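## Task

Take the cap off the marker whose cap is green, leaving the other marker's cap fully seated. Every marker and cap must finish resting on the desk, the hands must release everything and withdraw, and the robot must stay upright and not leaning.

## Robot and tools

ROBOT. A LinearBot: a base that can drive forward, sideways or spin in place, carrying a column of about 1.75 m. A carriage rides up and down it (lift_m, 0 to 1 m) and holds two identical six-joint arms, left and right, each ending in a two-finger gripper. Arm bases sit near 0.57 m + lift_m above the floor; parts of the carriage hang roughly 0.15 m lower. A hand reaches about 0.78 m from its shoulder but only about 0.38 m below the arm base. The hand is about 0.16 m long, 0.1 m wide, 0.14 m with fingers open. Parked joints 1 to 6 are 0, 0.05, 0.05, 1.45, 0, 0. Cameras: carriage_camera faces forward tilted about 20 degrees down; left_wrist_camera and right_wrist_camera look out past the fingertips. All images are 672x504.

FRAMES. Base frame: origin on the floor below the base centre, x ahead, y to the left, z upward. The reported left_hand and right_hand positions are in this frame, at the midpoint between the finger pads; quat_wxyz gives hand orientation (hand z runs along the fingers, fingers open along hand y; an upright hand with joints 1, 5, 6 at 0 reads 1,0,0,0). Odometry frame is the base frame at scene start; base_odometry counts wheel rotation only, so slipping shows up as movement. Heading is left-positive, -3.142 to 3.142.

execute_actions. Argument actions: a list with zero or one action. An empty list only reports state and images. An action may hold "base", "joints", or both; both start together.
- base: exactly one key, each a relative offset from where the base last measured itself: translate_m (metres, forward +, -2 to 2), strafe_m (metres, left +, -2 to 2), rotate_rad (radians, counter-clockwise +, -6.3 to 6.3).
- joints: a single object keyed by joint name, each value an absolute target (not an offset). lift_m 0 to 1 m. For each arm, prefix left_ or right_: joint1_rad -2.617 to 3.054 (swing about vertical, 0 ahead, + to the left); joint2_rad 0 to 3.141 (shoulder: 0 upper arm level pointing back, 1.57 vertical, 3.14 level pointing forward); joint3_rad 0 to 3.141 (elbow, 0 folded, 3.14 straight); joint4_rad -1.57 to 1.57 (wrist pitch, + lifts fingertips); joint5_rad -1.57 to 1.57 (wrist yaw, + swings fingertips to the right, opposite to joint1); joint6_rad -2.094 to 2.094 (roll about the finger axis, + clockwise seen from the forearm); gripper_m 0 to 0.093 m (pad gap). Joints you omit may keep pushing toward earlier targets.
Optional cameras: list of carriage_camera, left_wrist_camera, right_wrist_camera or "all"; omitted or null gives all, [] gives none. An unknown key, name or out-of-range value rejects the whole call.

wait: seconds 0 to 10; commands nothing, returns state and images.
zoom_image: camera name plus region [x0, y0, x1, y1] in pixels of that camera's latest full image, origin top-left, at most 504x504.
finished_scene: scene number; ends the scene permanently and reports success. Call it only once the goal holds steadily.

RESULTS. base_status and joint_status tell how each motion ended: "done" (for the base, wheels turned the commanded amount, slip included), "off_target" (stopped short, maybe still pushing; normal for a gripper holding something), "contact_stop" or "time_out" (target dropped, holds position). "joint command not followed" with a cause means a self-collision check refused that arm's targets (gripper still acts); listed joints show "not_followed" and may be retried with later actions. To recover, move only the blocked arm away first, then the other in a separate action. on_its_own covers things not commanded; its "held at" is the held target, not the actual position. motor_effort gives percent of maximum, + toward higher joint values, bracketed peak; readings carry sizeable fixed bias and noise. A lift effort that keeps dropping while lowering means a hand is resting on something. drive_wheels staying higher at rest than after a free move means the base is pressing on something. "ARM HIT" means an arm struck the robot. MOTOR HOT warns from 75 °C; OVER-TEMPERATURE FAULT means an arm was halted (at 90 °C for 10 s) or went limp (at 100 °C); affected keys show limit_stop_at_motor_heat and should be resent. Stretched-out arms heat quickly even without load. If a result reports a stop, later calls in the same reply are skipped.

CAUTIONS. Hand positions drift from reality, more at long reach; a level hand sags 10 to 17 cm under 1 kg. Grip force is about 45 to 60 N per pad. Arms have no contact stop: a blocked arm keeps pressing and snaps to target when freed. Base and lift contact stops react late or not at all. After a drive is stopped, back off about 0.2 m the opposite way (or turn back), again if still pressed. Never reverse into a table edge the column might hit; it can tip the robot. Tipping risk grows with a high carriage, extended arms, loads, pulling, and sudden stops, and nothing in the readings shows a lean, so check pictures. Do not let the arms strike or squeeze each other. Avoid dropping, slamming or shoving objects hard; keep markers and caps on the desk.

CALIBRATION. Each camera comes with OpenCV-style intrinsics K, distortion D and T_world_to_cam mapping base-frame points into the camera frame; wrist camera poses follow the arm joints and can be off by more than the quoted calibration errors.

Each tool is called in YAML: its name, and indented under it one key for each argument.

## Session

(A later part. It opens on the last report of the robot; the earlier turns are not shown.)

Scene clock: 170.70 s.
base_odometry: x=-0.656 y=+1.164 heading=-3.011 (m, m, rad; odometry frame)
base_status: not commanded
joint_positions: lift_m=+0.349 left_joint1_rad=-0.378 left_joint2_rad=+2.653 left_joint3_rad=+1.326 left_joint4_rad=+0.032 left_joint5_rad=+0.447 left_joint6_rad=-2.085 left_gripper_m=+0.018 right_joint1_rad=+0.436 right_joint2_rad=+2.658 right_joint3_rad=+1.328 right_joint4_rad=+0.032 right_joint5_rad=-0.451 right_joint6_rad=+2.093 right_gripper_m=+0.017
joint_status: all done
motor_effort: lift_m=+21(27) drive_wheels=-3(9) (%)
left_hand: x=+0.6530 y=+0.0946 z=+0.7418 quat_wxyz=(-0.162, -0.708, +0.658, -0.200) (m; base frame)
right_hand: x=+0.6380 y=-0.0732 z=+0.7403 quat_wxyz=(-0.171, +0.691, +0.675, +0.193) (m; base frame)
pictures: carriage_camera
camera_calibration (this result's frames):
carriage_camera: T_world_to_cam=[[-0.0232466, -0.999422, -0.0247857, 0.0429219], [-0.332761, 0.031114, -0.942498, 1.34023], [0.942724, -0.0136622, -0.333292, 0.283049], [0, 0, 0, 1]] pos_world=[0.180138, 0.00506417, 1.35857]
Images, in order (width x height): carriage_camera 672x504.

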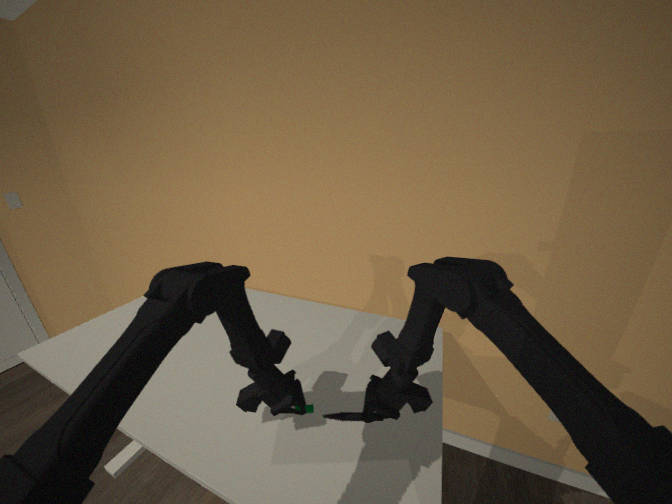

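execute_actions:
  actions:
    - {"joints":{"left_gripper_m":0.05,"right_gripper_m":0.05}}
  cameras: []

execute_actions:
  actions:
    - {"joints":{"lift_m":0.45}}
  cameras: []

execute_actions:
  actions:
    - {"base":{"translate_m":-0.4},"joints":{"left_joint1_rad":0,"right_joint1_rad":0,"left_joint2_rad":1.0,"right_joint2_rad":1.0,"left_joint3_rad":0.6,"right_joint3_rad":0.6}}
  cameras: ["carriage_camera"]

Scene clock: 177.73 s.
base_odometry: x=-0.656 y=+1.164 heading=-3.011 (m, m, rad; odometry frame)
base_status: not commanded
joint_positions: lift_m=+0.349 left_joint1_rad=-0.378 left_joint2_rad=+2.653 left_joint3_rad=+1.326 left_joint4_rad=+0.032 left_joint5_rad=+0.447 left_joint6_rad=-2.085 left_gripper_m=+0.050 right_joint1_rad=+0.436 right_joint2_rad=+2.658 right_joint3_rad=+1.328 right_joint4_rad=+0.032 right_joint5_rad=-0.451 right_joint6_rad=+2.093 right_gripper_m=+0.050
joint_status: all done
motor_effort: lift_m=+24(24) drive_wheels=+8(8) (%)
left_hand: x=+0.6530 y=+0.0946 z=+0.7418 quat_wxyz=(-0.162, -0.708, +0.658, -0.200) (m; base frame)
right_hand: x=+0.6380 y=-0.0732 z=+0.7403 quat_wxyz=(-0.171, +0.691, +0.675, +0.193) (m; base frame)
pictures: none
No camera images: the call's "cameras" was empty. Leave "cameras" out to get every camera's image.

Scene clock: 178.67 s.
base_odometry: x=-0.656 y=+1.164 heading=-3.011 (m, m, rad; odometry frame)
base_status: not commanded
joint_positions: lift_m=+0.450 left_joint1_rad=-0.378 left_joint2_rad=+2.649 left_joint3_rad=+1.326 left_joint4_rad=+0.033 left_joint5_rad=+0.447 left_joint6_rad=-2.085 left_gripper_m=+0.050 right_joint1_rad=+0.436 right_joint2_rad=+2.658 right_joint3_rad=+1.328 right_joint4_rad=+0.029 right_joint5_rad=-0.448 right_joint6_rad=+2.093 right_gripper_m=+0.050
joint_status: all done
motor_effort: lift_m=+27(33) drive_wheels=+6(8) (%)
left_hand: x=+0.6543 y=+0.0941 z=+0.8443 quat_wxyz=(-0.161, -0.707, +0.658, -0.202) (m; base frame)
right_hand: x=+0.6376 y=-0.0738 z=+0.8408 quat_wxyz=(-0.170, +0.692, +0.675, +0.192) (m; base frame)
pictures: none
No camera images: the call's "cameras" was empty. Leave "cameras" out to get every camera's image.

Scene clock: 181.47 s.
base_odometry: x=-0.259 y=+1.216 heading=-3.011 (m, m, rad; odometry frame)
base_status: done
joint_positions: lift_m=+0.450 left_joint1_rad=+0.001 left_joint2_rad=+1.002 left_joint3_rad=+0.628 left_joint4_rad=+0.040 left_joint5_rad=+0.441 left_joint6_rad=-2.085 left_gripper_m=+0.050 right_joint1_rad=-0.002 right_joint2_rad=+1.008 right_joint3_rad=+0.611 right_joint4_rad=+0.030 right_joint5_rad=-0.441 right_joint6_rad=+2.093 right_gripper_m=+0.050
joint_status: all done
motor_effort: lift_m=+26(24) drive_wheels=+3(9) (%)
left_hand: x=+0.6226 y=+0.2506 z=+1.2759 quat_wxyz=(+0.132, -0.623, +0.510, -0.578) (m; base frame)
right_hand: x=+0.6206 y=-0.2508 z=+1.2640 quat_wxyz=(+0.121, +0.634, +0.509, +0.569) (m; base frame)
pictures: carriage_camera
camera_calibration (this result's frames):
carriage_camera: T_world_to_cam=[[-0.0232466, -0.999422, -0.0247857, 0.0454237], [-0.332761, 0.031114, -0.942498, 1.43537], [0.942724, -0.0136622, -0.333292, 0.316691], [0, 0, 0, 1]] pos_world=[0.180138, 0.00506417, 1.45951]
Images, in order (width x height): carriage_camera 672x504.

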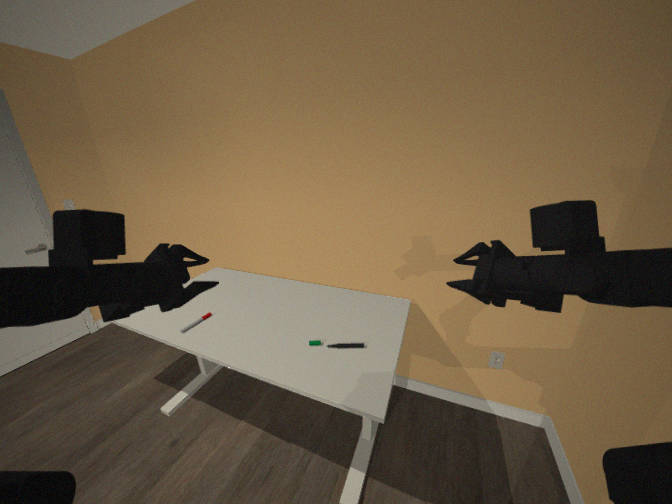

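finished_scene:
  scene: 1

The scene is finished: the task was done.


## Next scene

Take the cap off the marker whose cap is black, leaving the other marker's cap fully seated. Every marker and cap must finish resting on the desk, the hands must release everything and withdraw, and the robot must stay upright and not leaning.

execute_actions:
  actions: []
  cameras: ["carriage_camera"]

Scene clock: 0.00 s.
base_odometry: x=+0.000 y=+0.000 heading=+0.000 (m, m, rad; odometry frame)
base_status: not commanded
joint_positions: lift_m=+0.300 left_joint1_rad=-0.014 left_joint2_rad=+0.052 left_joint3_rad=+0.054 left_joint4_rad=+1.466 left_joint5_rad=+0.016 left_joint6_rad=-0.041 left_gripper_m=+0.094 right_joint1_rad=-0.011 right_joint2_rad=+0.063 right_joint3_rad=+0.077 right_joint4_rad=+1.444 right_joint5_rad=+0.008 right_joint6_rad=+0.012 right_gripper_m=+0.094
joint_status: not commanded
motor_effort: lift_m=+25 drive_wheels=+6 (%)
left_hand: x=+0.3045 y=+0.3204 z=+1.3308 quat_wxyz=(+0.998, +0.007, +0.052, -0.028) (m; base frame)
right_hand: x=+0.3066 y=-0.3252 z=+1.3364 quat_wxyz=(+0.998, +0.005, +0.057, +0.001) (m; base frame)
pictures: carriage_camera
camera_calibration (this result's frames):
carriage_camera: T_world_to_cam=[[-0.0232466, -0.999422, -0.0247857, 0.0416988], [-0.332761, 0.031114, -0.942498, 1.29373], [0.942724, -0.0136622, -0.333292, 0.266603], [0, 0, 0, 1]] pos_world=[0.180138, 0.00506417, 1.30922]
Images, in order (width x height): carriage_camera 672x504.

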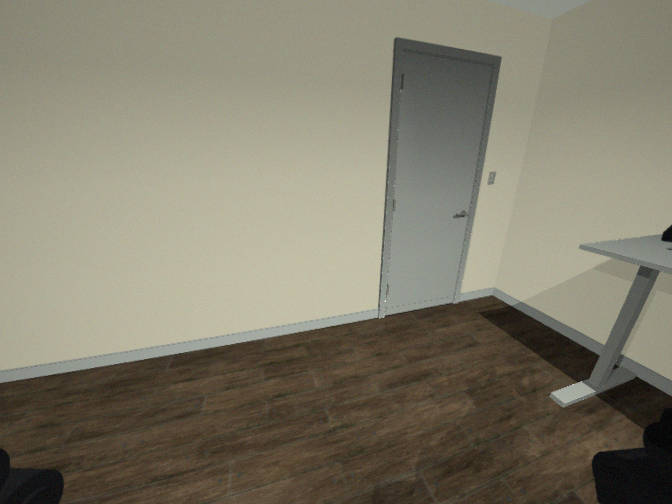

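execute_actions:
  actions:
    - {"base":{"rotate_rad":-1.33},"joints":{"lift_m":0.7,"left_joint6_rad":-2.09,"right_joint6_rad":2.09,"left_joint5_rad":0.445,"right_joint5_rad":-0.445,"left_gripper_m":0.06,"right_gripper_m":0.06}}
  cameras: ["carriage_camera"]

Scene clock: 9.67 s.
base_odometry: x=+0.000 y=+0.000 heading=-1.330 (m, m, rad; odometry frame)
base_status: done
joint_positions: lift_m=+0.700 left_joint1_rad=-0.014 left_joint2_rad=+0.052 left_joint3_rad=+0.054 left_joint4_rad=+1.464 left_joint5_rad=+0.442 left_joint6_rad=-2.083 left_gripper_m=+0.060 right_joint1_rad=-0.011 right_joint2_rad=+0.063 right_joint3_rad=+0.077 right_joint4_rad=+1.443 right_joint5_rad=-0.442 right_joint6_rad=+2.085 right_gripper_m=+0.060
joint_status: all done
motor_effort: lift_m=+24(32) drive_wheels=+7(17) (%)
left_hand: x=+0.3023 y=+0.2497 z=+1.7146 quat_wxyz=(+0.476, +0.068, +0.214, -0.850) (m; base frame)
right_hand: x=+0.3057 y=-0.2503 z=+1.7202 quat_wxyz=(+0.485, -0.061, +0.218, +0.845) (m; base frame)
pictures: carriage_camera
camera_calibration (this result's frames):
carriage_camera: T_world_to_cam=[[-0.0232466, -0.999422, -0.0247857, 0.0516195], [-0.332761, 0.031114, -0.942498, 1.67097], [0.942724, -0.0136622, -0.333292, 0.400006], [0, 0, 0, 1]] pos_world=[0.180138, 0.00506417, 1.70948]
Images, in order (width x height): carriage_camera 672x504.

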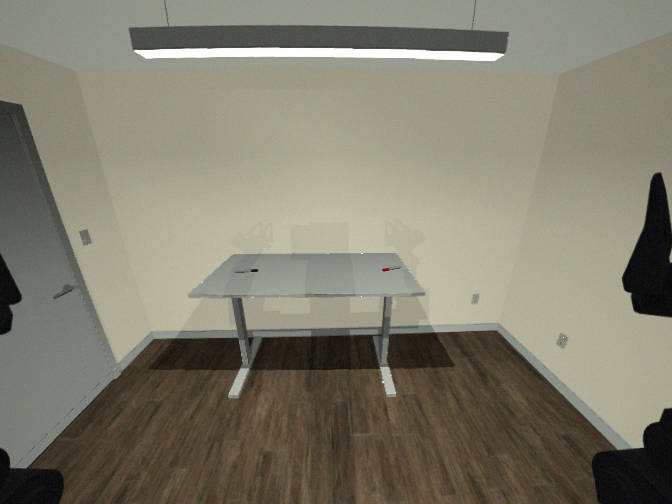

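execute_actions:
  actions:
    - {"base":{"translate_m":1.1},"joints":{"lift_m":0.76,"left_joint2_rad":1.4,"left_joint3_rad":1.1,"left_joint4_rad":-0.5,"right_joint2_rad":1.4,"right_joint3_rad":1.1,"right_joint4_rad":-0.5}}
  cameras: []

execute_actions:
  actions:
    - {"base":{"strafe_m":0.67}}

Scene clock: 24.33 s.
base_odometry: x=+0.261 y=-1.069 heading=-1.331 (m, m, rad; odometry frame)
base_status: done
joint_positions: lift_m=+0.760 left_joint1_rad=-0.014 left_joint2_rad=+1.395 left_joint3_rad=+1.074 left_joint4_rad=-0.497 left_joint5_rad=+0.443 left_joint6_rad=-2.083 left_gripper_m=+0.060 right_joint1_rad=-0.011 right_joint2_rad=+1.397 right_joint3_rad=+1.077 right_joint4_rad=-0.508 right_joint5_rad=-0.444 right_joint6_rad=+2.086 right_gripper_m=+0.060
joint_status: all done
motor_effort: lift_m=+26(31) drive_wheels=-4(24) (%)
left_hand: x=+0.6589 y=+0.2446 z=+1.5443 quat_wxyz=(+0.002, -0.739, +0.533, -0.412) (m; base frame)
right_hand: x=+0.6597 y=-0.2538 z=+1.5435 quat_wxyz=(+0.003, +0.748, +0.523, +0.409) (m; base frame)
pictures: none
No camera images: the call's "cameras" was empty. Leave "cameras" out to get every camera's image.

Scene clock: 27.90 s.
base_odometry: x=+0.912 y=-0.910 heading=-1.331 (m, m, rad; odometry frame)
base_status: done
joint_positions: lift_m=+0.760 left_joint1_rad=-0.014 left_joint2_rad=+1.395 left_joint3_rad=+1.074 left_joint4_rad=-0.497 left_joint5_rad=+0.444 left_joint6_rad=-2.083 left_gripper_m=+0.060 right_joint1_rad=-0.011 right_joint2_rad=+1.397 right_joint3_rad=+1.077 right_joint4_rad=-0.508 right_joint5_rad=-0.443 right_joint6_rad=+2.086 right_gripper_m=+0.060
joint_status: not commanded
motor_effort: lift_m=+26(25) drive_wheels=+1(15) (%)
left_hand: x=+0.6590 y=+0.2444 z=+1.5444 quat_wxyz=(+0.001, -0.739, +0.533, -0.413) (m; base frame)
right_hand: x=+0.6598 y=-0.2538 z=+1.5435 quat_wxyz=(+0.004, +0.748, +0.523, +0.409) (m; base frame)
pictures: carriage_camera, left_wrist_camera, right_wrist_camera
camera_calibration (this result's frames):
carriage_camera: T_world_to_cam=[[-0.0232466, -0.999422, -0.0247857, 0.0531069], [-0.332761, 0.031114, -0.942498, 1.72753], [0.942724, -0.0136622, -0.333292, 0.420007], [0, 0, 0, 1]] pos_world=[0.180138, 0.00506417, 1.76949]
left_wrist_camera: T_world_to_cam=[[0.798149, 0.427982, 0.424016, -1.28202], [-0.265286, -0.38223, 0.885169, -1.08899], [0.540908, -0.818982, -0.191538, 0.262192], [0, 0, 0, 1]] pos_world=[0.592525, 0.347166, 1.55776]
right_wrist_camera: T_world_to_cam=[[-0.760714, 0.456599, -0.461337, 1.33638], [-0.293178, 0.392412, 0.871814, -1.04581], [0.579104, 0.798455, -0.164649, 0.193746], [0, 0, 0, 1]] pos_world=[0.597793, -0.354498, 1.56017]
Images, in order (width x height): carriage_camera 672x504, left_wrist_camera 672x504, right_wrist_camera 672x504.

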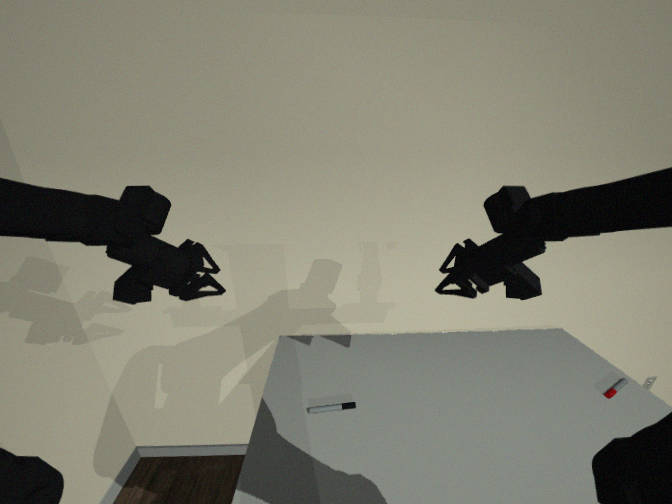

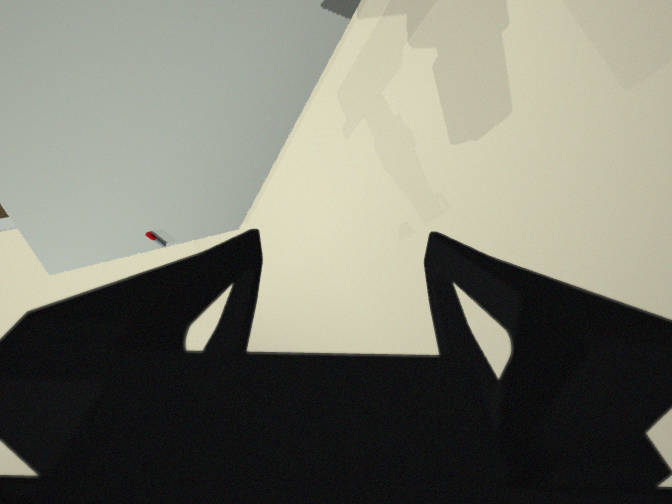

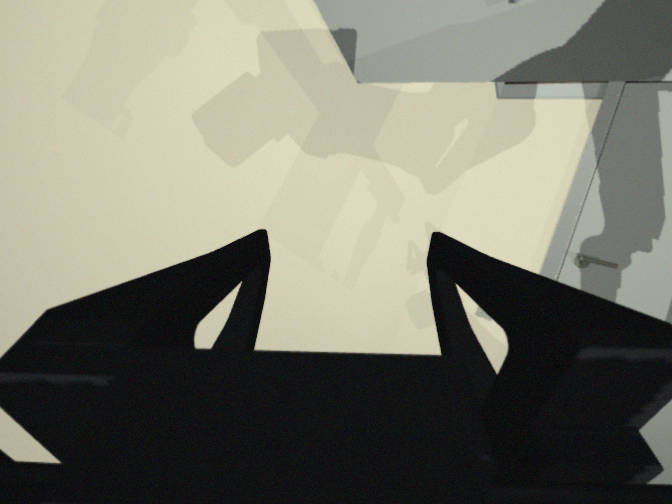

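execute_actions:
  actions:
    - {"base":{"rotate_rad":0.09},"joints":{"left_joint1_rad":-0.433,"left_joint2_rad":2.788,"left_joint3_rad":1.695,"left_joint4_rad":-0.24,"left_joint5_rad":0.471,"left_joint6_rad":-2.06,"right_joint1_rad":0.433,"right_joint2_rad":2.788,"right_joint3_rad":1.695,"right_joint4_rad":-0.24,"right_joint5_rad":-0.471,"right_joint6_rad":2.06}}
  cameras: []

execute_actions:
  actions:
    - {"base":{"strafe_m":-0.052}}
  cameras: []

execute_actions:
  actions:
    - {"base":{"translate_m":0.095},"joints":{"lift_m":0.67}}

Scene clock: 43.93 s.
base_odometry: x=+0.912 y=-0.910 heading=-1.241 (m, m, rad; odometry frame)
base_status: done
joint_positions: lift_m=+0.760 left_joint1_rad=-0.436 left_joint2_rad=+2.785 left_joint3_rad=+1.693 left_joint4_rad=-0.243 left_joint5_rad=+0.471 left_joint6_rad=-2.064 left_gripper_m=+0.060 right_joint1_rad=+0.440 right_joint2_rad=+2.795 right_joint3_rad=+1.693 right_joint4_rad=-0.250 right_joint5_rad=-0.471 right_joint6_rad=+2.063 right_gripper_m=+0.060
joint_status: all done
motor_effort: lift_m=+27(27) drive_wheels=-3(12) (%)
left_hand: x=+0.6863 y=+0.0471 z=+1.1540 quat_wxyz=(-0.184, -0.683, +0.683, -0.182) (m; base frame)
right_hand: x=+0.6808 y=-0.0480 z=+1.1487 quat_wxyz=(-0.187, +0.684, +0.684, +0.174) (m; base frame)
pictures: none
No camera images: the call's "cameras" was empty. Leave "cameras" out to get every camera's image.

Scene clock: 45.20 s.
base_odometry: x=+0.863 y=-0.926 heading=-1.240 (m, m, rad; odometry frame)
base_status: done
joint_positions: lift_m=+0.760 left_joint1_rad=-0.436 left_joint2_rad=+2.785 left_joint3_rad=+1.693 left_joint4_rad=-0.240 left_joint5_rad=+0.472 left_joint6_rad=-2.064 left_gripper_m=+0.060 right_joint1_rad=+0.434 right_joint2_rad=+2.795 right_joint3_rad=+1.693 right_joint4_rad=-0.248 right_joint5_rad=-0.471 right_joint6_rad=+2.063 right_gripper_m=+0.060
joint_status: not commanded
motor_effort: lift_m=+28(27) drive_wheels=+9(13) (%)
left_hand: x=+0.6869 y=+0.0470 z=+1.1542 quat_wxyz=(-0.183, -0.683, +0.683, -0.183) (m; base frame)
right_hand: x=+0.6827 y=-0.0499 z=+1.1488 quat_wxyz=(-0.186, +0.685, +0.682, +0.175) (m; base frame)
pictures: none
No camera images: the call's "cameras" was empty. Leave "cameras" out to get every camera's image.

Scene clock: 46.87 s.
base_odometry: x=+0.894 y=-1.016 heading=-1.241 (m, m, rad; odometry frame)
base_status: done
joint_positions: lift_m=+0.670 left_joint1_rad=-0.436 left_joint2_rad=+2.787 left_joint3_rad=+1.693 left_joint4_rad=-0.237 left_joint5_rad=+0.472 left_joint6_rad=-2.064 left_gripper_m=+0.060 right_joint1_rad=+0.434 right_joint2_rad=+2.796 right_joint3_rad=+1.693 right_joint4_rad=-0.244 right_joint5_rad=-0.471 right_joint6_rad=+2.063 right_gripper_m=+0.060
joint_status: all done
motor_effort: lift_m=+28(27) drive_wheels=+8(16) (%)
left_hand: x=+0.6867 y=+0.0471 z=+1.0631 quat_wxyz=(-0.183, -0.683, +0.683, -0.183) (m; base frame)
right_hand: x=+0.6832 y=-0.0497 z=+1.0586 quat_wxyz=(-0.186, +0.685, +0.682, +0.176) (m; base frame)
pictures: carriage_camera, left_wrist_camera, right_wrist_camera
camera_calibration (this result's frames):
carriage_camera: T_world_to_cam=[[-0.0232466, -0.999422, -0.0247857, 0.0508775], [-0.332761, 0.031114, -0.942498, 1.64275], [0.942724, -0.0136622, -0.333292, 0.390029], [0, 0, 0, 1]] pos_world=[0.180138, 0.00506417, 1.67955]
left_wrist_camera: T_world_to_cam=[[0.999754, -0.00492886, -0.021634, -0.659866], [0.017622, -0.416096, 0.90915, -0.949238], [-0.0134829, -0.909307, -0.415907, 0.616875], [0, 0, 0, 1]] pos_world=[0.684748, 0.162702, 1.10529]
right_wrist_camera: T_world_to_cam=[[-0.999787, 0.00529391, -0.0199409, 0.710915], [-0.0161062, 0.403766, 0.914721, -0.930508], [0.0128939, 0.914847, -0.403595, 0.582865], [0, 0, 0, 1]] pos_world=[0.688262, -0.161288, 1.10057]
Images, in order (width x height): carriage_camera 672x504, left_wrist_camera 672x504, right_wrist_camera 672x504.

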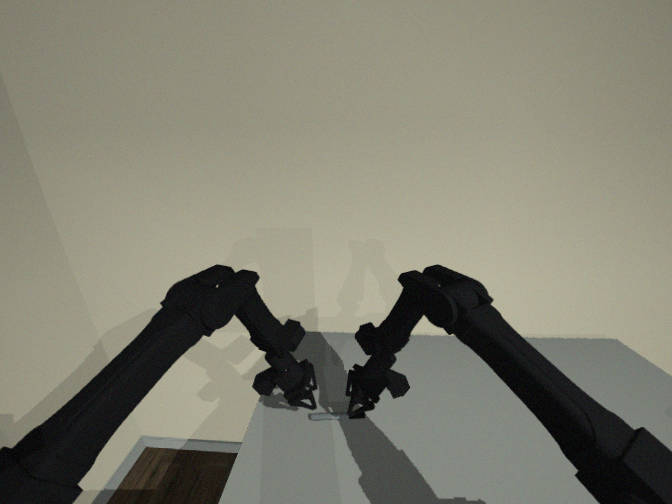

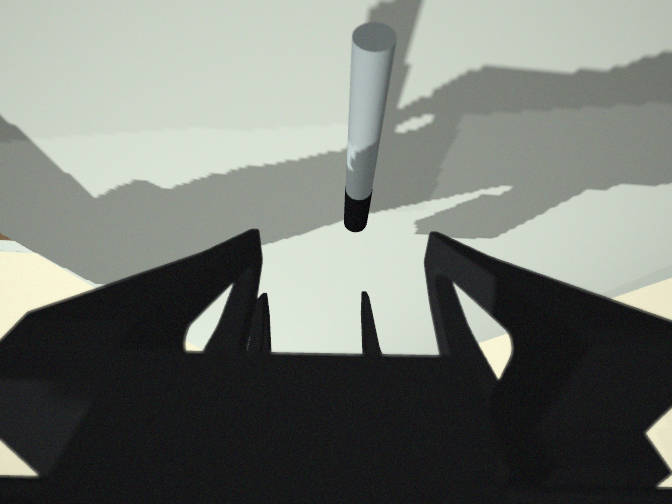

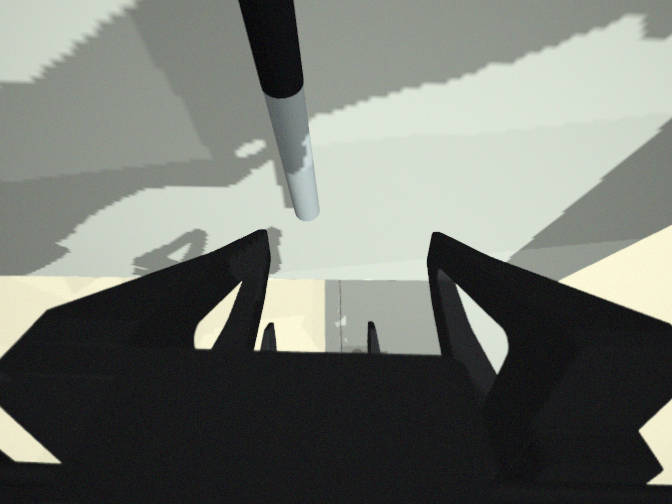

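execute_actions:
  actions:
    - {"base":{"strafe_m":-0.025},"joints":{"right_joint3_rad":1.74}}
  cameras: []

execute_actions:
  actions:
    - {"base":{"translate_m":0.012},"joints":{"lift_m":0.62}}

zoom_image:
  camera: "carriage_camera"
  region: [260, 350, 420, 450]

Scene clock: 58.40 s.
base_odometry: x=+0.870 y=-1.025 heading=-1.241 (m, m, rad; odometry frame)
base_status: done
joint_positions: lift_m=+0.670 left_joint1_rad=-0.437 left_joint2_rad=+2.787 left_joint3_rad=+1.693 left_joint4_rad=-0.237 left_joint5_rad=+0.472 left_joint6_rad=-2.064 left_gripper_m=+0.060 right_joint1_rad=+0.432 right_joint2_rad=+2.796 right_joint3_rad=+1.729 right_joint4_rad=-0.241 right_joint5_rad=-0.471 right_joint6_rad=+2.063 right_gripper_m=+0.060
joint_status: all done
motor_effort: lift_m=+24(25) drive_wheels=+5(15) (%)
left_hand: x=+0.6864 y=+0.0466 z=+1.0632 quat_wxyz=(-0.184, -0.682, +0.684, -0.183) (m; base frame)
right_hand: x=+0.6981 y=-0.0442 z=+1.0669 quat_wxyz=(-0.179, +0.681, +0.683, +0.195) (m; base frame)
pictures: none
No camera images: the call's "cameras" was empty. Leave "cameras" out to get every camera's image.

Scene clock: 59.13 s.
base_odometry: x=+0.874 y=-1.036 heading=-1.241 (m, m, rad; odometry frame)
base_status: done
joint_positions: lift_m=+0.620 left_joint1_rad=-0.436 left_joint2_rad=+2.788 left_joint3_rad=+1.693 left_joint4_rad=-0.238 left_joint5_rad=+0.471 left_joint6_rad=-2.064 left_gripper_m=+0.060 right_joint1_rad=+0.432 right_joint2_rad=+2.799 right_joint3_rad=+1.729 right_joint4_rad=-0.243 right_joint5_rad=-0.471 right_joint6_rad=+2.063 right_gripper_m=+0.060
joint_status: all done
motor_effort: lift_m=+23(24) drive_wheels=-3(10) (%)
left_hand: x=+0.6864 y=+0.0472 z=+1.0128 quat_wxyz=(-0.183, -0.683, +0.683, -0.183) (m; base frame)
right_hand: x=+0.6968 y=-0.0446 z=+1.0154 quat_wxyz=(-0.179, +0.681, +0.683, +0.192) (m; base frame)
pictures: carriage_camera, left_wrist_camera, right_wrist_camera
camera_calibration (this result's frames):
carriage_camera: T_world_to_cam=[[-0.0232466, -0.999422, -0.0247857, 0.0496376], [-0.332761, 0.031114, -0.942498, 1.59561], [0.942724, -0.0136622, -0.333292, 0.373355], [0, 0, 0, 1]] pos_world=[0.180138, 0.00506417, 1.62952]
left_wrist_camera: T_world_to_cam=[[0.999737, -0.00510448, -0.0223638, -0.659888], [0.0181965, -0.41715, 0.908655, -0.903316], [-0.0139673, -0.908823, -0.416947, 0.597373], [0, 0, 0, 1]] pos_world=[0.684496, 0.16272, 1.05512]
right_wrist_camera: T_world_to_cam=[[-0.99864, 0.00818038, -0.0514876, 0.755039], [-0.0442021, 0.390783, 0.919421, -0.878608], [0.0276417, 0.920446, -0.38989, 0.536743], [0, 0, 0, 1]] pos_world=[0.700339, -0.156874, 1.05596]
Images, in order (width x height): carriage_camera 672x504, left_wrist_camera 672x504, right_wrist_camera 672x504.

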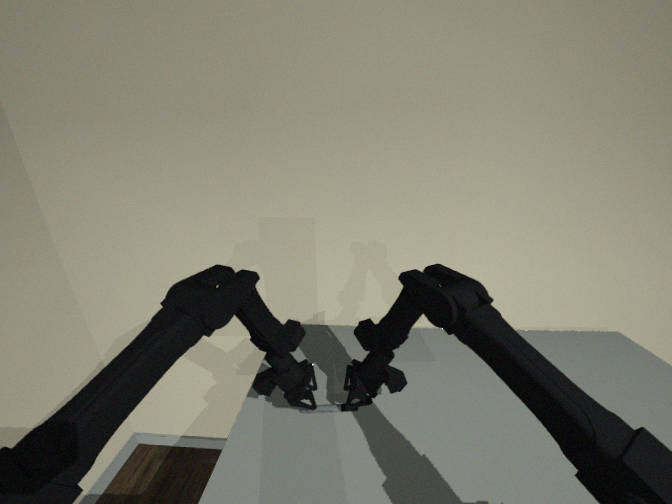

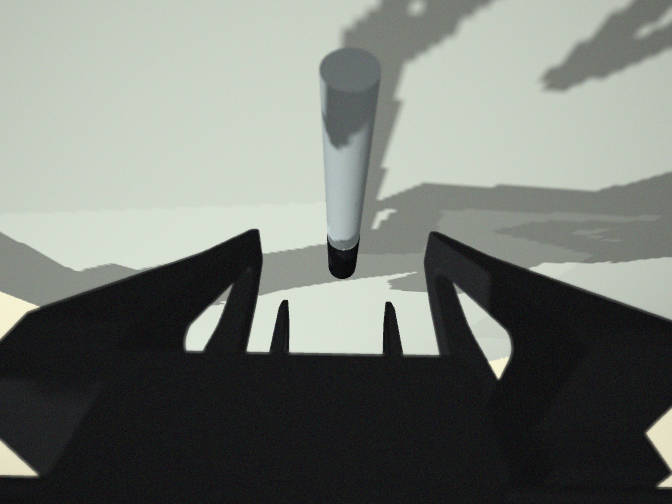

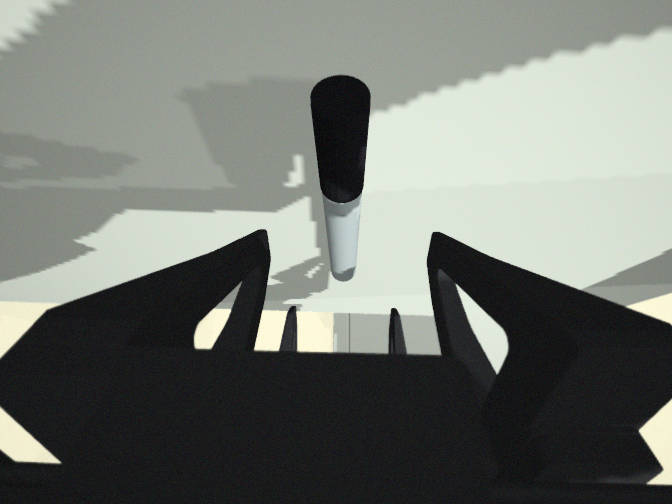

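Region (260, 350, 420, 450) of carriage_camera's 672x504 image, scaled by 3.150, with more detail than that image has; it fills the top 315 rows of this view, and the rest is white.

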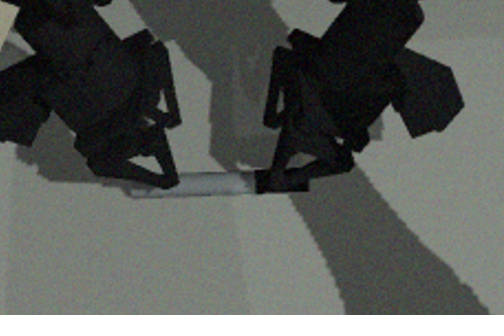

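execute_actions:
  actions:
    - {"base":{"strafe_m":-0.005},"joints":{"lift_m":0.581}}

Scene clock: 63.53 s.
base_odometry: x=+0.869 y=-1.038 heading=-1.241 (m, m, rad; odometry frame)
base_status: done
joint_positions: lift_m=+0.581 left_joint1_rad=-0.436 left_joint2_rad=+2.789 left_joint3_rad=+1.693 left_joint4_rad=-0.238 left_joint5_rad=+0.471 left_joint6_rad=-2.064 left_gripper_m=+0.060 right_joint1_rad=+0.433 right_joint2_rad=+2.802 right_joint3_rad=+1.729 right_joint4_rad=-0.244 right_joint5_rad=-0.469 right_joint6_rad=+2.063 right_gripper_m=+0.060
joint_status: all done
motor_effort: lift_m=+25(28) drive_wheels=-4(6) (%)
left_hand: x=+0.6862 y=+0.0474 z=+0.9734 quat_wxyz=(-0.183, -0.683, +0.683, -0.182) (m; base frame)
right_hand: x=+0.6955 y=-0.0449 z=+0.9746 quat_wxyz=(-0.180, +0.682, +0.683, +0.190) (m; base frame)
pictures: carriage_camera, left_wrist_camera, right_wrist_camera
camera_calibration (this result's frames):
carriage_camera: T_world_to_cam=[[-0.0232466, -0.999422, -0.0247857, 0.0486697], [-0.332761, 0.031114, -0.942498, 1.5588], [0.942724, -0.0136622, -0.333292, 0.36034], [0, 0, 0, 1]] pos_world=[0.180138, 0.00506417, 1.59047]
left_wrist_camera: T_world_to_cam=[[0.999723, -0.00471579, -0.0230568, -0.659987], [0.018984, -0.417436, 0.908508, -0.867782], [-0.0139091, -0.908694, -0.417231, 0.581406], [0, 0, 0, 1]] pos_world=[0.684365, 0.162965, 1.01575]
right_wrist_camera: T_world_to_cam=[[-0.998805, 0.00726915, -0.0483246, 0.748594], [-0.041567, 0.393599, 0.918342, -0.84167], [0.0256961, 0.919254, -0.392826, 0.525244], [0, 0, 0, 1]] pos_world=[0.699217, -0.156994, 1.01545]
Images, in order (width x height): carriage_camera 672x504, left_wrist_camera 672x504, right_wrist_camera 672x504.

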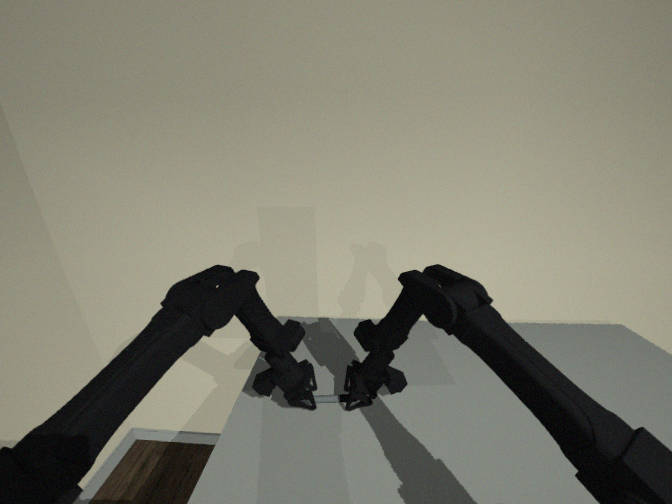

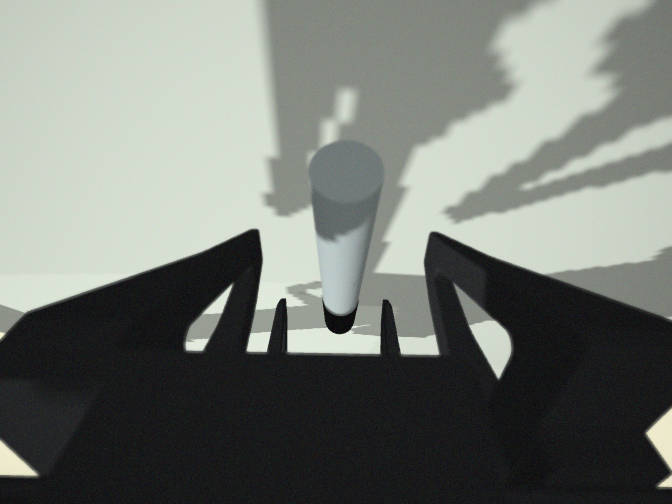

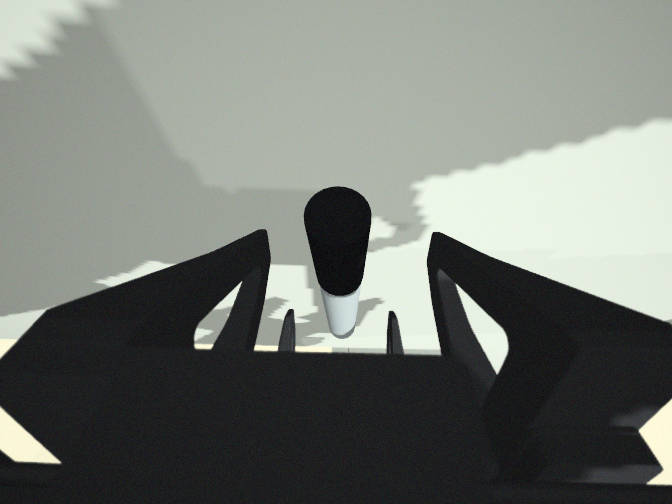

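execute_actions:
  actions:
    - {"joints":{"lift_m":0.578,"left_gripper_m":0.0,"right_gripper_m":0.0}}
  cameras: []

execute_actions:
  actions:
    - {"joints":{"lift_m":0.592}}

Scene clock: 67.50 s.
base_odometry: x=+0.869 y=-1.038 heading=-1.241 (m, m, rad; odometry frame)
base_status: not commanded
joint_positions: lift_m=+0.578 left_joint1_rad=-0.436 left_joint2_rad=+2.788 left_joint3_rad=+1.693 left_joint4_rad=-0.238 left_joint5_rad=+0.472 left_joint6_rad=-2.064 left_gripper_m=+0.017 right_joint1_rad=+0.432 right_joint2_rad=+2.802 right_joint3_rad=+1.729 right_joint4_rad=-0.234 right_joint5_rad=-0.471 right_joint6_rad=+2.062 right_gripper_m=+0.018
joint_status: left_gripper_m off_target (ended at +0.017, target +0.000); right_gripper_m off_target (ended at +0.018, target +0.000); the others done
motor_effort: lift_m=+25(27) drive_wheels=+8(7) (%)
left_hand: x=+0.6862 y=+0.0472 z=+0.9709 quat_wxyz=(-0.184, -0.683, +0.683, -0.183) (m; base frame)
right_hand: x=+0.6975 y=-0.0440 z=+0.9725 quat_wxyz=(-0.179, +0.680, +0.684, +0.195) (m; base frame)
pictures: none
No camera images: the call's "cameras" was empty. Leave "cameras" out to get every camera's image.

Scene clock: 68.03 s.
base_odometry: x=+0.869 y=-1.038 heading=-1.241 (m, m, rad; odometry frame)
base_status: not commanded
joint_positions: lift_m=+0.592 left_joint1_rad=-0.436 left_joint2_rad=+2.781 left_joint3_rad=+1.693 left_joint4_rad=-0.241 left_joint5_rad=+0.469 left_joint6_rad=-2.064 left_gripper_m=+0.017 right_joint1_rad=+0.432 right_joint2_rad=+2.796 right_joint3_rad=+1.729 right_joint4_rad=-0.238 right_joint5_rad=-0.466 right_joint6_rad=+2.062 right_gripper_m=+0.018
joint_status: all done
motor_effort: lift_m=+24(33) drive_wheels=+7(8) (%)
left_hand: x=+0.6878 y=+0.0469 z=+0.9875 quat_wxyz=(-0.182, -0.683, +0.683, -0.184) (m; base frame)
right_hand: x=+0.6988 y=-0.0443 z=+0.9886 quat_wxyz=(-0.176, +0.681, +0.684, +0.195) (m; base frame)
pictures: carriage_camera, left_wrist_camera, right_wrist_camera
camera_calibration (this result's frames):
carriage_camera: T_world_to_cam=[[-0.0232466, -0.999422, -0.0247857, 0.0489432], [-0.332761, 0.031114, -0.942498, 1.5692], [0.942724, -0.0136622, -0.333292, 0.364019], [0, 0, 0, 1]] pos_world=[0.180138, 0.00506417, 1.60151]
left_wrist_camera: T_world_to_cam=[[0.999817, -0.00436291, -0.0186261, -0.665725], [0.01511, -0.417041, 0.908762, -0.878472], [-0.0117327, -0.908877, -0.416899, 0.585068], [0, 0, 0, 1]] pos_world=[0.685741, 0.162492, 1.02984]
right_wrist_camera: T_world_to_cam=[[-0.998125, 0.00828126, -0.0606463, 0.76438], [-0.0525688, 0.391558, 0.918651, -0.847391], [0.0313541, 0.920116, -0.390389, 0.523784], [0, 0, 0, 1]] pos_world=[0.701978, -0.156469, 1.02929]
Images, in order (width x height): carriage_camera 672x504, left_wrist_camera 672x504, right_wrist_camera 672x504.

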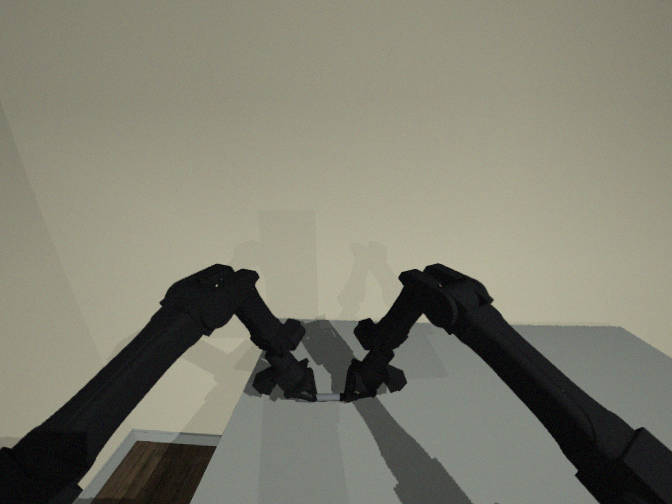

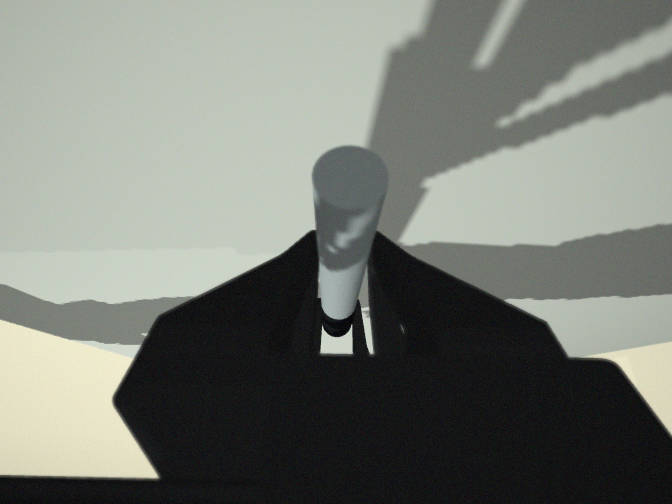

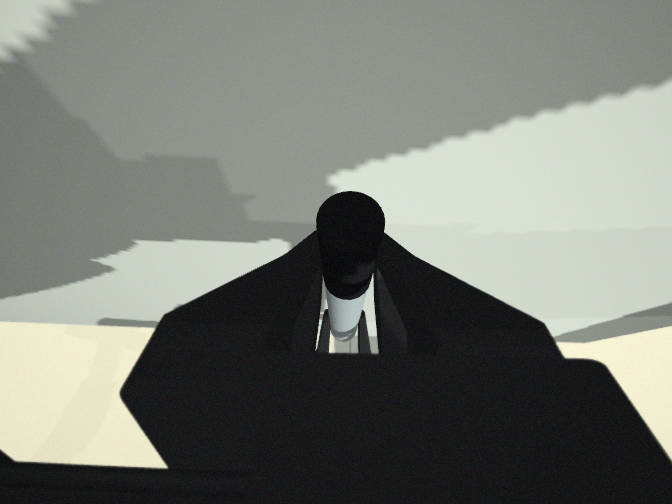

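execute_actions:
  actions:
    - {"joints":{"left_joint1_rad":-0.376,"right_joint1_rad":0.372}}
  cameras: ["carriage_camera"]

execute_actions:
  actions:
    - {"joints":{"right_joint1_rad":0.31,"lift_m":0.58}}

zoom_image:
  camera: "carriage_camera"
  region: [240, 340, 440, 440]

Scene clock: 73.63 s.
base_odometry: x=+0.869 y=-1.038 heading=-1.241 (m, m, rad; odometry frame)
base_status: not commanded
joint_positions: lift_m=+0.592 left_joint1_rad=-0.373 left_joint2_rad=+2.781 left_joint3_rad=+1.693 left_joint4_rad=-0.239 left_joint5_rad=+0.473 left_joint6_rad=-2.064 left_gripper_m=+0.017 right_joint1_rad=+0.367 right_joint2_rad=+2.796 right_joint3_rad=+1.729 right_joint4_rad=-0.234 right_joint5_rad=-0.473 right_joint6_rad=+2.062 right_gripper_m=+0.018
joint_status: all done
motor_effort: lift_m=+25(25) drive_wheels=+6(7) (%)
left_hand: x=+0.7046 y=+0.0726 z=+0.9880 quat_wxyz=(-0.177, -0.703, +0.661, -0.191) (m; base frame)
right_hand: x=+0.7165 y=-0.0713 z=+0.9893 quat_wxyz=(-0.172, +0.701, +0.661, +0.203) (m; base frame)
pictures: carriage_camera
camera_calibration (this result's frames):
carriage_camera: T_world_to_cam=[[-0.0232466, -0.999422, -0.0247857, 0.0489432], [-0.332761, 0.031114, -0.942498, 1.5692], [0.942724, -0.0136622, -0.333292, 0.364019], [0, 0, 0, 1]] pos_world=[0.180138, 0.00506417, 1.60151]
Images, in order (width x height): carriage_camera 672x504.

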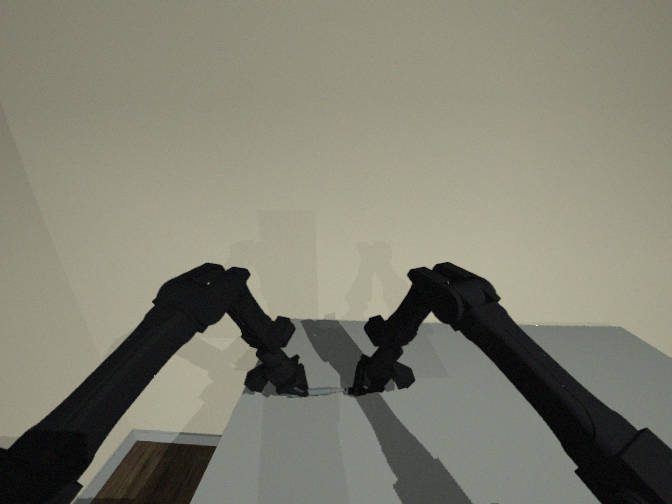

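Scene clock: 74.40 s.
base_odometry: x=+0.869 y=-1.038 heading=-1.241 (m, m, rad; odometry frame)
base_status: not commanded
joint_positions: lift_m=+0.580 left_joint1_rad=-0.373 left_joint2_rad=+2.787 left_joint3_rad=+1.693 left_joint4_rad=-0.239 left_joint5_rad=+0.472 left_joint6_rad=-2.064 left_gripper_m=+0.017 right_joint1_rad=+0.305 right_joint2_rad=+2.799 right_joint3_rad=+1.729 right_joint4_rad=-0.241 right_joint5_rad=-0.471 right_joint6_rad=+2.062 right_gripper_m=+0.018
joint_status: all done
motor_effort: lift_m=+27(27) drive_wheels=-3(9) (%)
left_hand: x=+0.7031 y=+0.0734 z=+0.9734 quat_wxyz=(-0.178, -0.704, +0.661, -0.189) (m; base frame)
right_hand: x=+0.7292 y=-0.0999 z=+0.9754 quat_wxyz=(-0.167, +0.723, +0.639, +0.204) (m; base frame)
pictures: carriage_camera, left_wrist_camera, right_wrist_camera
camera_calibration (this result's frames):
carriage_camera: T_world_to_cam=[[-0.0232466, -0.999422, -0.0247857, 0.048646], [-0.332761, 0.031114, -0.942498, 1.5579], [0.942724, -0.0136622, -0.333292, 0.360021], [0, 0, 0, 1]] pos_world=[0.180138, 0.00506417, 1.58951]
left_wrist_camera: T_world_to_cam=[[0.998063, 0.0578789, -0.0228284, -0.680318], [0.0448147, -0.414233, 0.909067, -0.876175], [0.0431595, -0.908329, -0.416024, 0.56387], [0, 0, 0, 1]] pos_world=[0.693929, 0.188614, 1.01555]
right_wrist_camera: T_world_to_cam=[[-0.989498, 0.134308, -0.0534413, 0.793618], [0.00359234, 0.392444, 0.919769, -0.853786], [0.144505, 0.909917, -0.388805, 0.48382], [0, 0, 0, 1]] pos_world=[0.718436, -0.211762, 1.01581]
Images, in order (width x height): carriage_camera 672x504, left_wrist_camera 672x504, right_wrist_camera 672x504.

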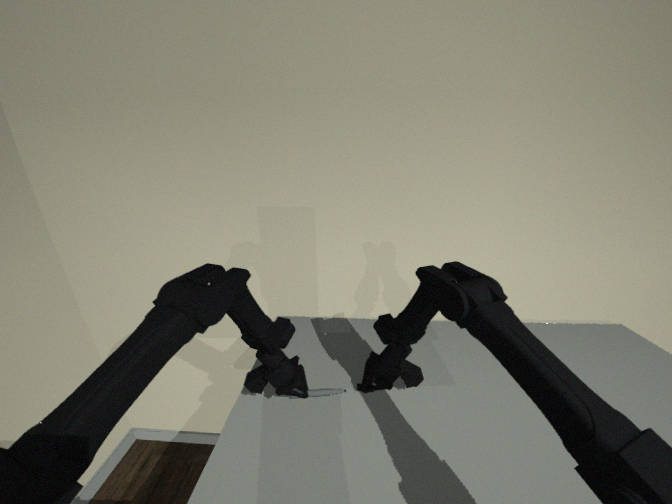

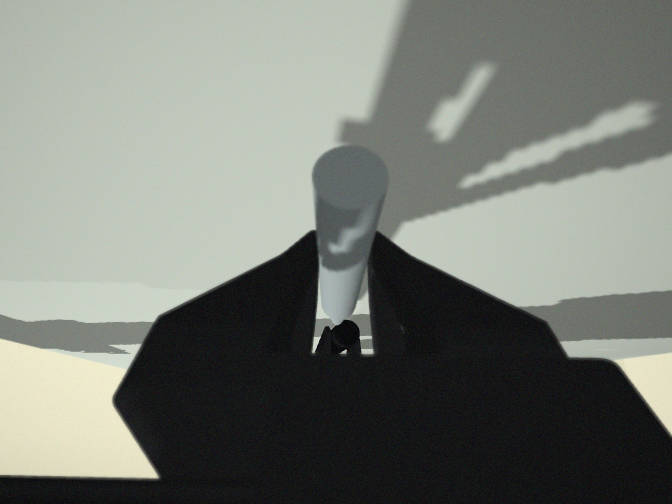

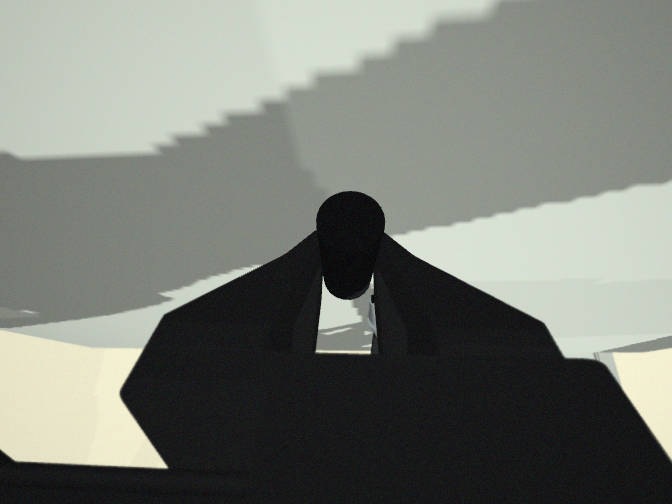

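Region (240, 340, 440, 440) of carriage_camera's 672x504 image, scaled by 2.520, with more detail than that image has.

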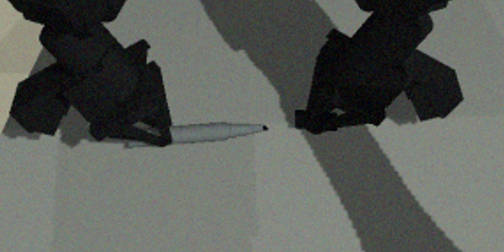

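execute_actions:
  actions:
    - {"joints":{"left_gripper_m":0.05,"right_gripper_m":0.05}}
  cameras: []

execute_actions:
  actions:
    - {"joints":{"lift_m":0.66}}
  cameras: []

execute_actions:
  actions:
    - {"base":{"translate_m":-0.4},"joints":{"left_joint1_rad":0,"right_joint1_rad":0,"left_joint2_rad":1.0,"right_joint2_rad":1.0,"left_joint3_rad":0.6,"right_joint3_rad":0.6}}
  cameras: ["carriage_camera"]

Scene clock: 81.30 s.
base_odometry: x=+0.869 y=-1.038 heading=-1.241 (m, m, rad; odometry frame)
base_status: not commanded
joint_positions: lift_m=+0.580 left_joint1_rad=-0.373 left_joint2_rad=+2.787 left_joint3_rad=+1.693 left_joint4_rad=-0.239 left_joint5_rad=+0.472 left_joint6_rad=-2.064 left_gripper_m=+0.050 right_joint1_rad=+0.305 right_joint2_rad=+2.799 right_joint3_rad=+1.729 right_joint4_rad=-0.241 right_joint5_rad=-0.471 right_joint6_rad=+2.062 right_gripper_m=+0.050
joint_status: all done
motor_effort: lift_m=+27(26) drive_wheels=+7(7) (%)
left_hand: x=+0.7031 y=+0.0734 z=+0.9734 quat_wxyz=(-0.178, -0.704, +0.661, -0.189) (m; base frame)
right_hand: x=+0.7292 y=-0.0999 z=+0.9754 quat_wxyz=(-0.167, +0.723, +0.639, +0.204) (m; base frame)
pictures: none
No camera images: the call's "cameras" was empty. Leave "cameras" out to get every camera's image.

Scene clock: 82.23 s.
base_odometry: x=+0.869 y=-1.038 heading=-1.241 (m, m, rad; odometry frame)
base_status: not commanded
joint_positions: lift_m=+0.660 left_joint1_rad=-0.373 left_joint2_rad=+2.780 left_joint3_rad=+1.693 left_joint4_rad=-0.237 left_joint5_rad=+0.472 left_joint6_rad=-2.064 left_gripper_m=+0.050 right_joint1_rad=+0.305 right_joint2_rad=+2.800 right_joint3_rad=+1.729 right_joint4_rad=-0.242 right_joint5_rad=-0.471 right_joint6_rad=+2.062 right_gripper_m=+0.050
joint_status: all done
motor_effort: lift_m=+24(33) drive_wheels=+7(8) (%)
left_hand: x=+0.7055 y=+0.0724 z=+1.0566 quat_wxyz=(-0.176, -0.703, +0.662, -0.192) (m; base frame)
right_hand: x=+0.7288 y=-0.1001 z=+1.0551 quat_wxyz=(-0.167, +0.723, +0.638, +0.203) (m; base frame)
pictures: none
No camera images: the call's "cameras" was empty. Leave "cameras" out to get every camera's image.

Scene clock: 85.03 s.
base_odometry: x=+0.740 y=-0.659 heading=-1.241 (m, m, rad; odometry frame)
base_status: done
joint_positions: lift_m=+0.660 left_joint1_rad=+0.010 left_joint2_rad=+1.005 left_joint3_rad=+0.629 left_joint4_rad=-0.234 left_joint5_rad=+0.468 left_joint6_rad=-2.064 left_gripper_m=+0.050 right_joint1_rad=-0.006 right_joint2_rad=+1.012 right_joint3_rad=+0.610 right_joint4_rad=-0.242 right_joint5_rad=-0.466 right_joint6_rad=+2.062 right_gripper_m=+0.050
joint_status: all done
motor_effort: lift_m=+23(23) drive_wheels=+3(13) (%)
left_hand: x=+0.5937 y=+0.2492 z=+1.4310 quat_wxyz=(+0.057, -0.688, +0.531, -0.491) (m; base frame)
right_hand: x=+0.5895 y=-0.2483 z=+1.4189 quat_wxyz=(+0.048, +0.695, +0.534, +0.479) (m; base frame)
pictures: carriage_camera
camera_calibration (this result's frames):
carriage_camera: T_world_to_cam=[[-0.0232466, -0.999422, -0.0247857, 0.050628], [-0.332761, 0.031114, -0.942498, 1.63327], [0.942724, -0.0136622, -0.333292, 0.386674], [0, 0, 0, 1]] pos_world=[0.180138, 0.00506417, 1.66948]
Images, in order (width x height): carriage_camera 672x504.

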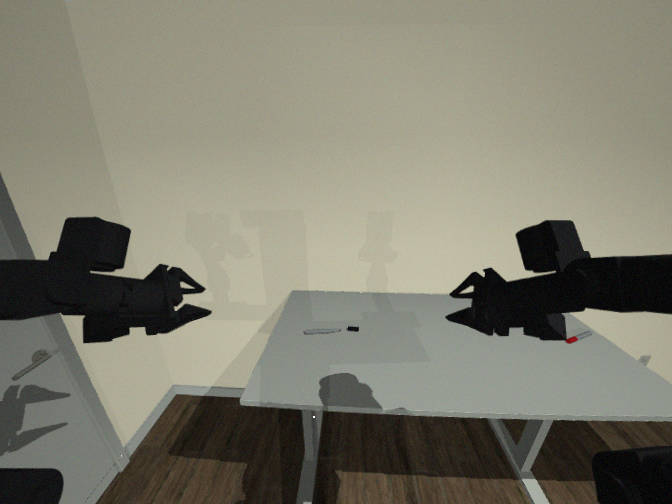

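finished_scene:
  scene: 2

The scene is finished: the task was done.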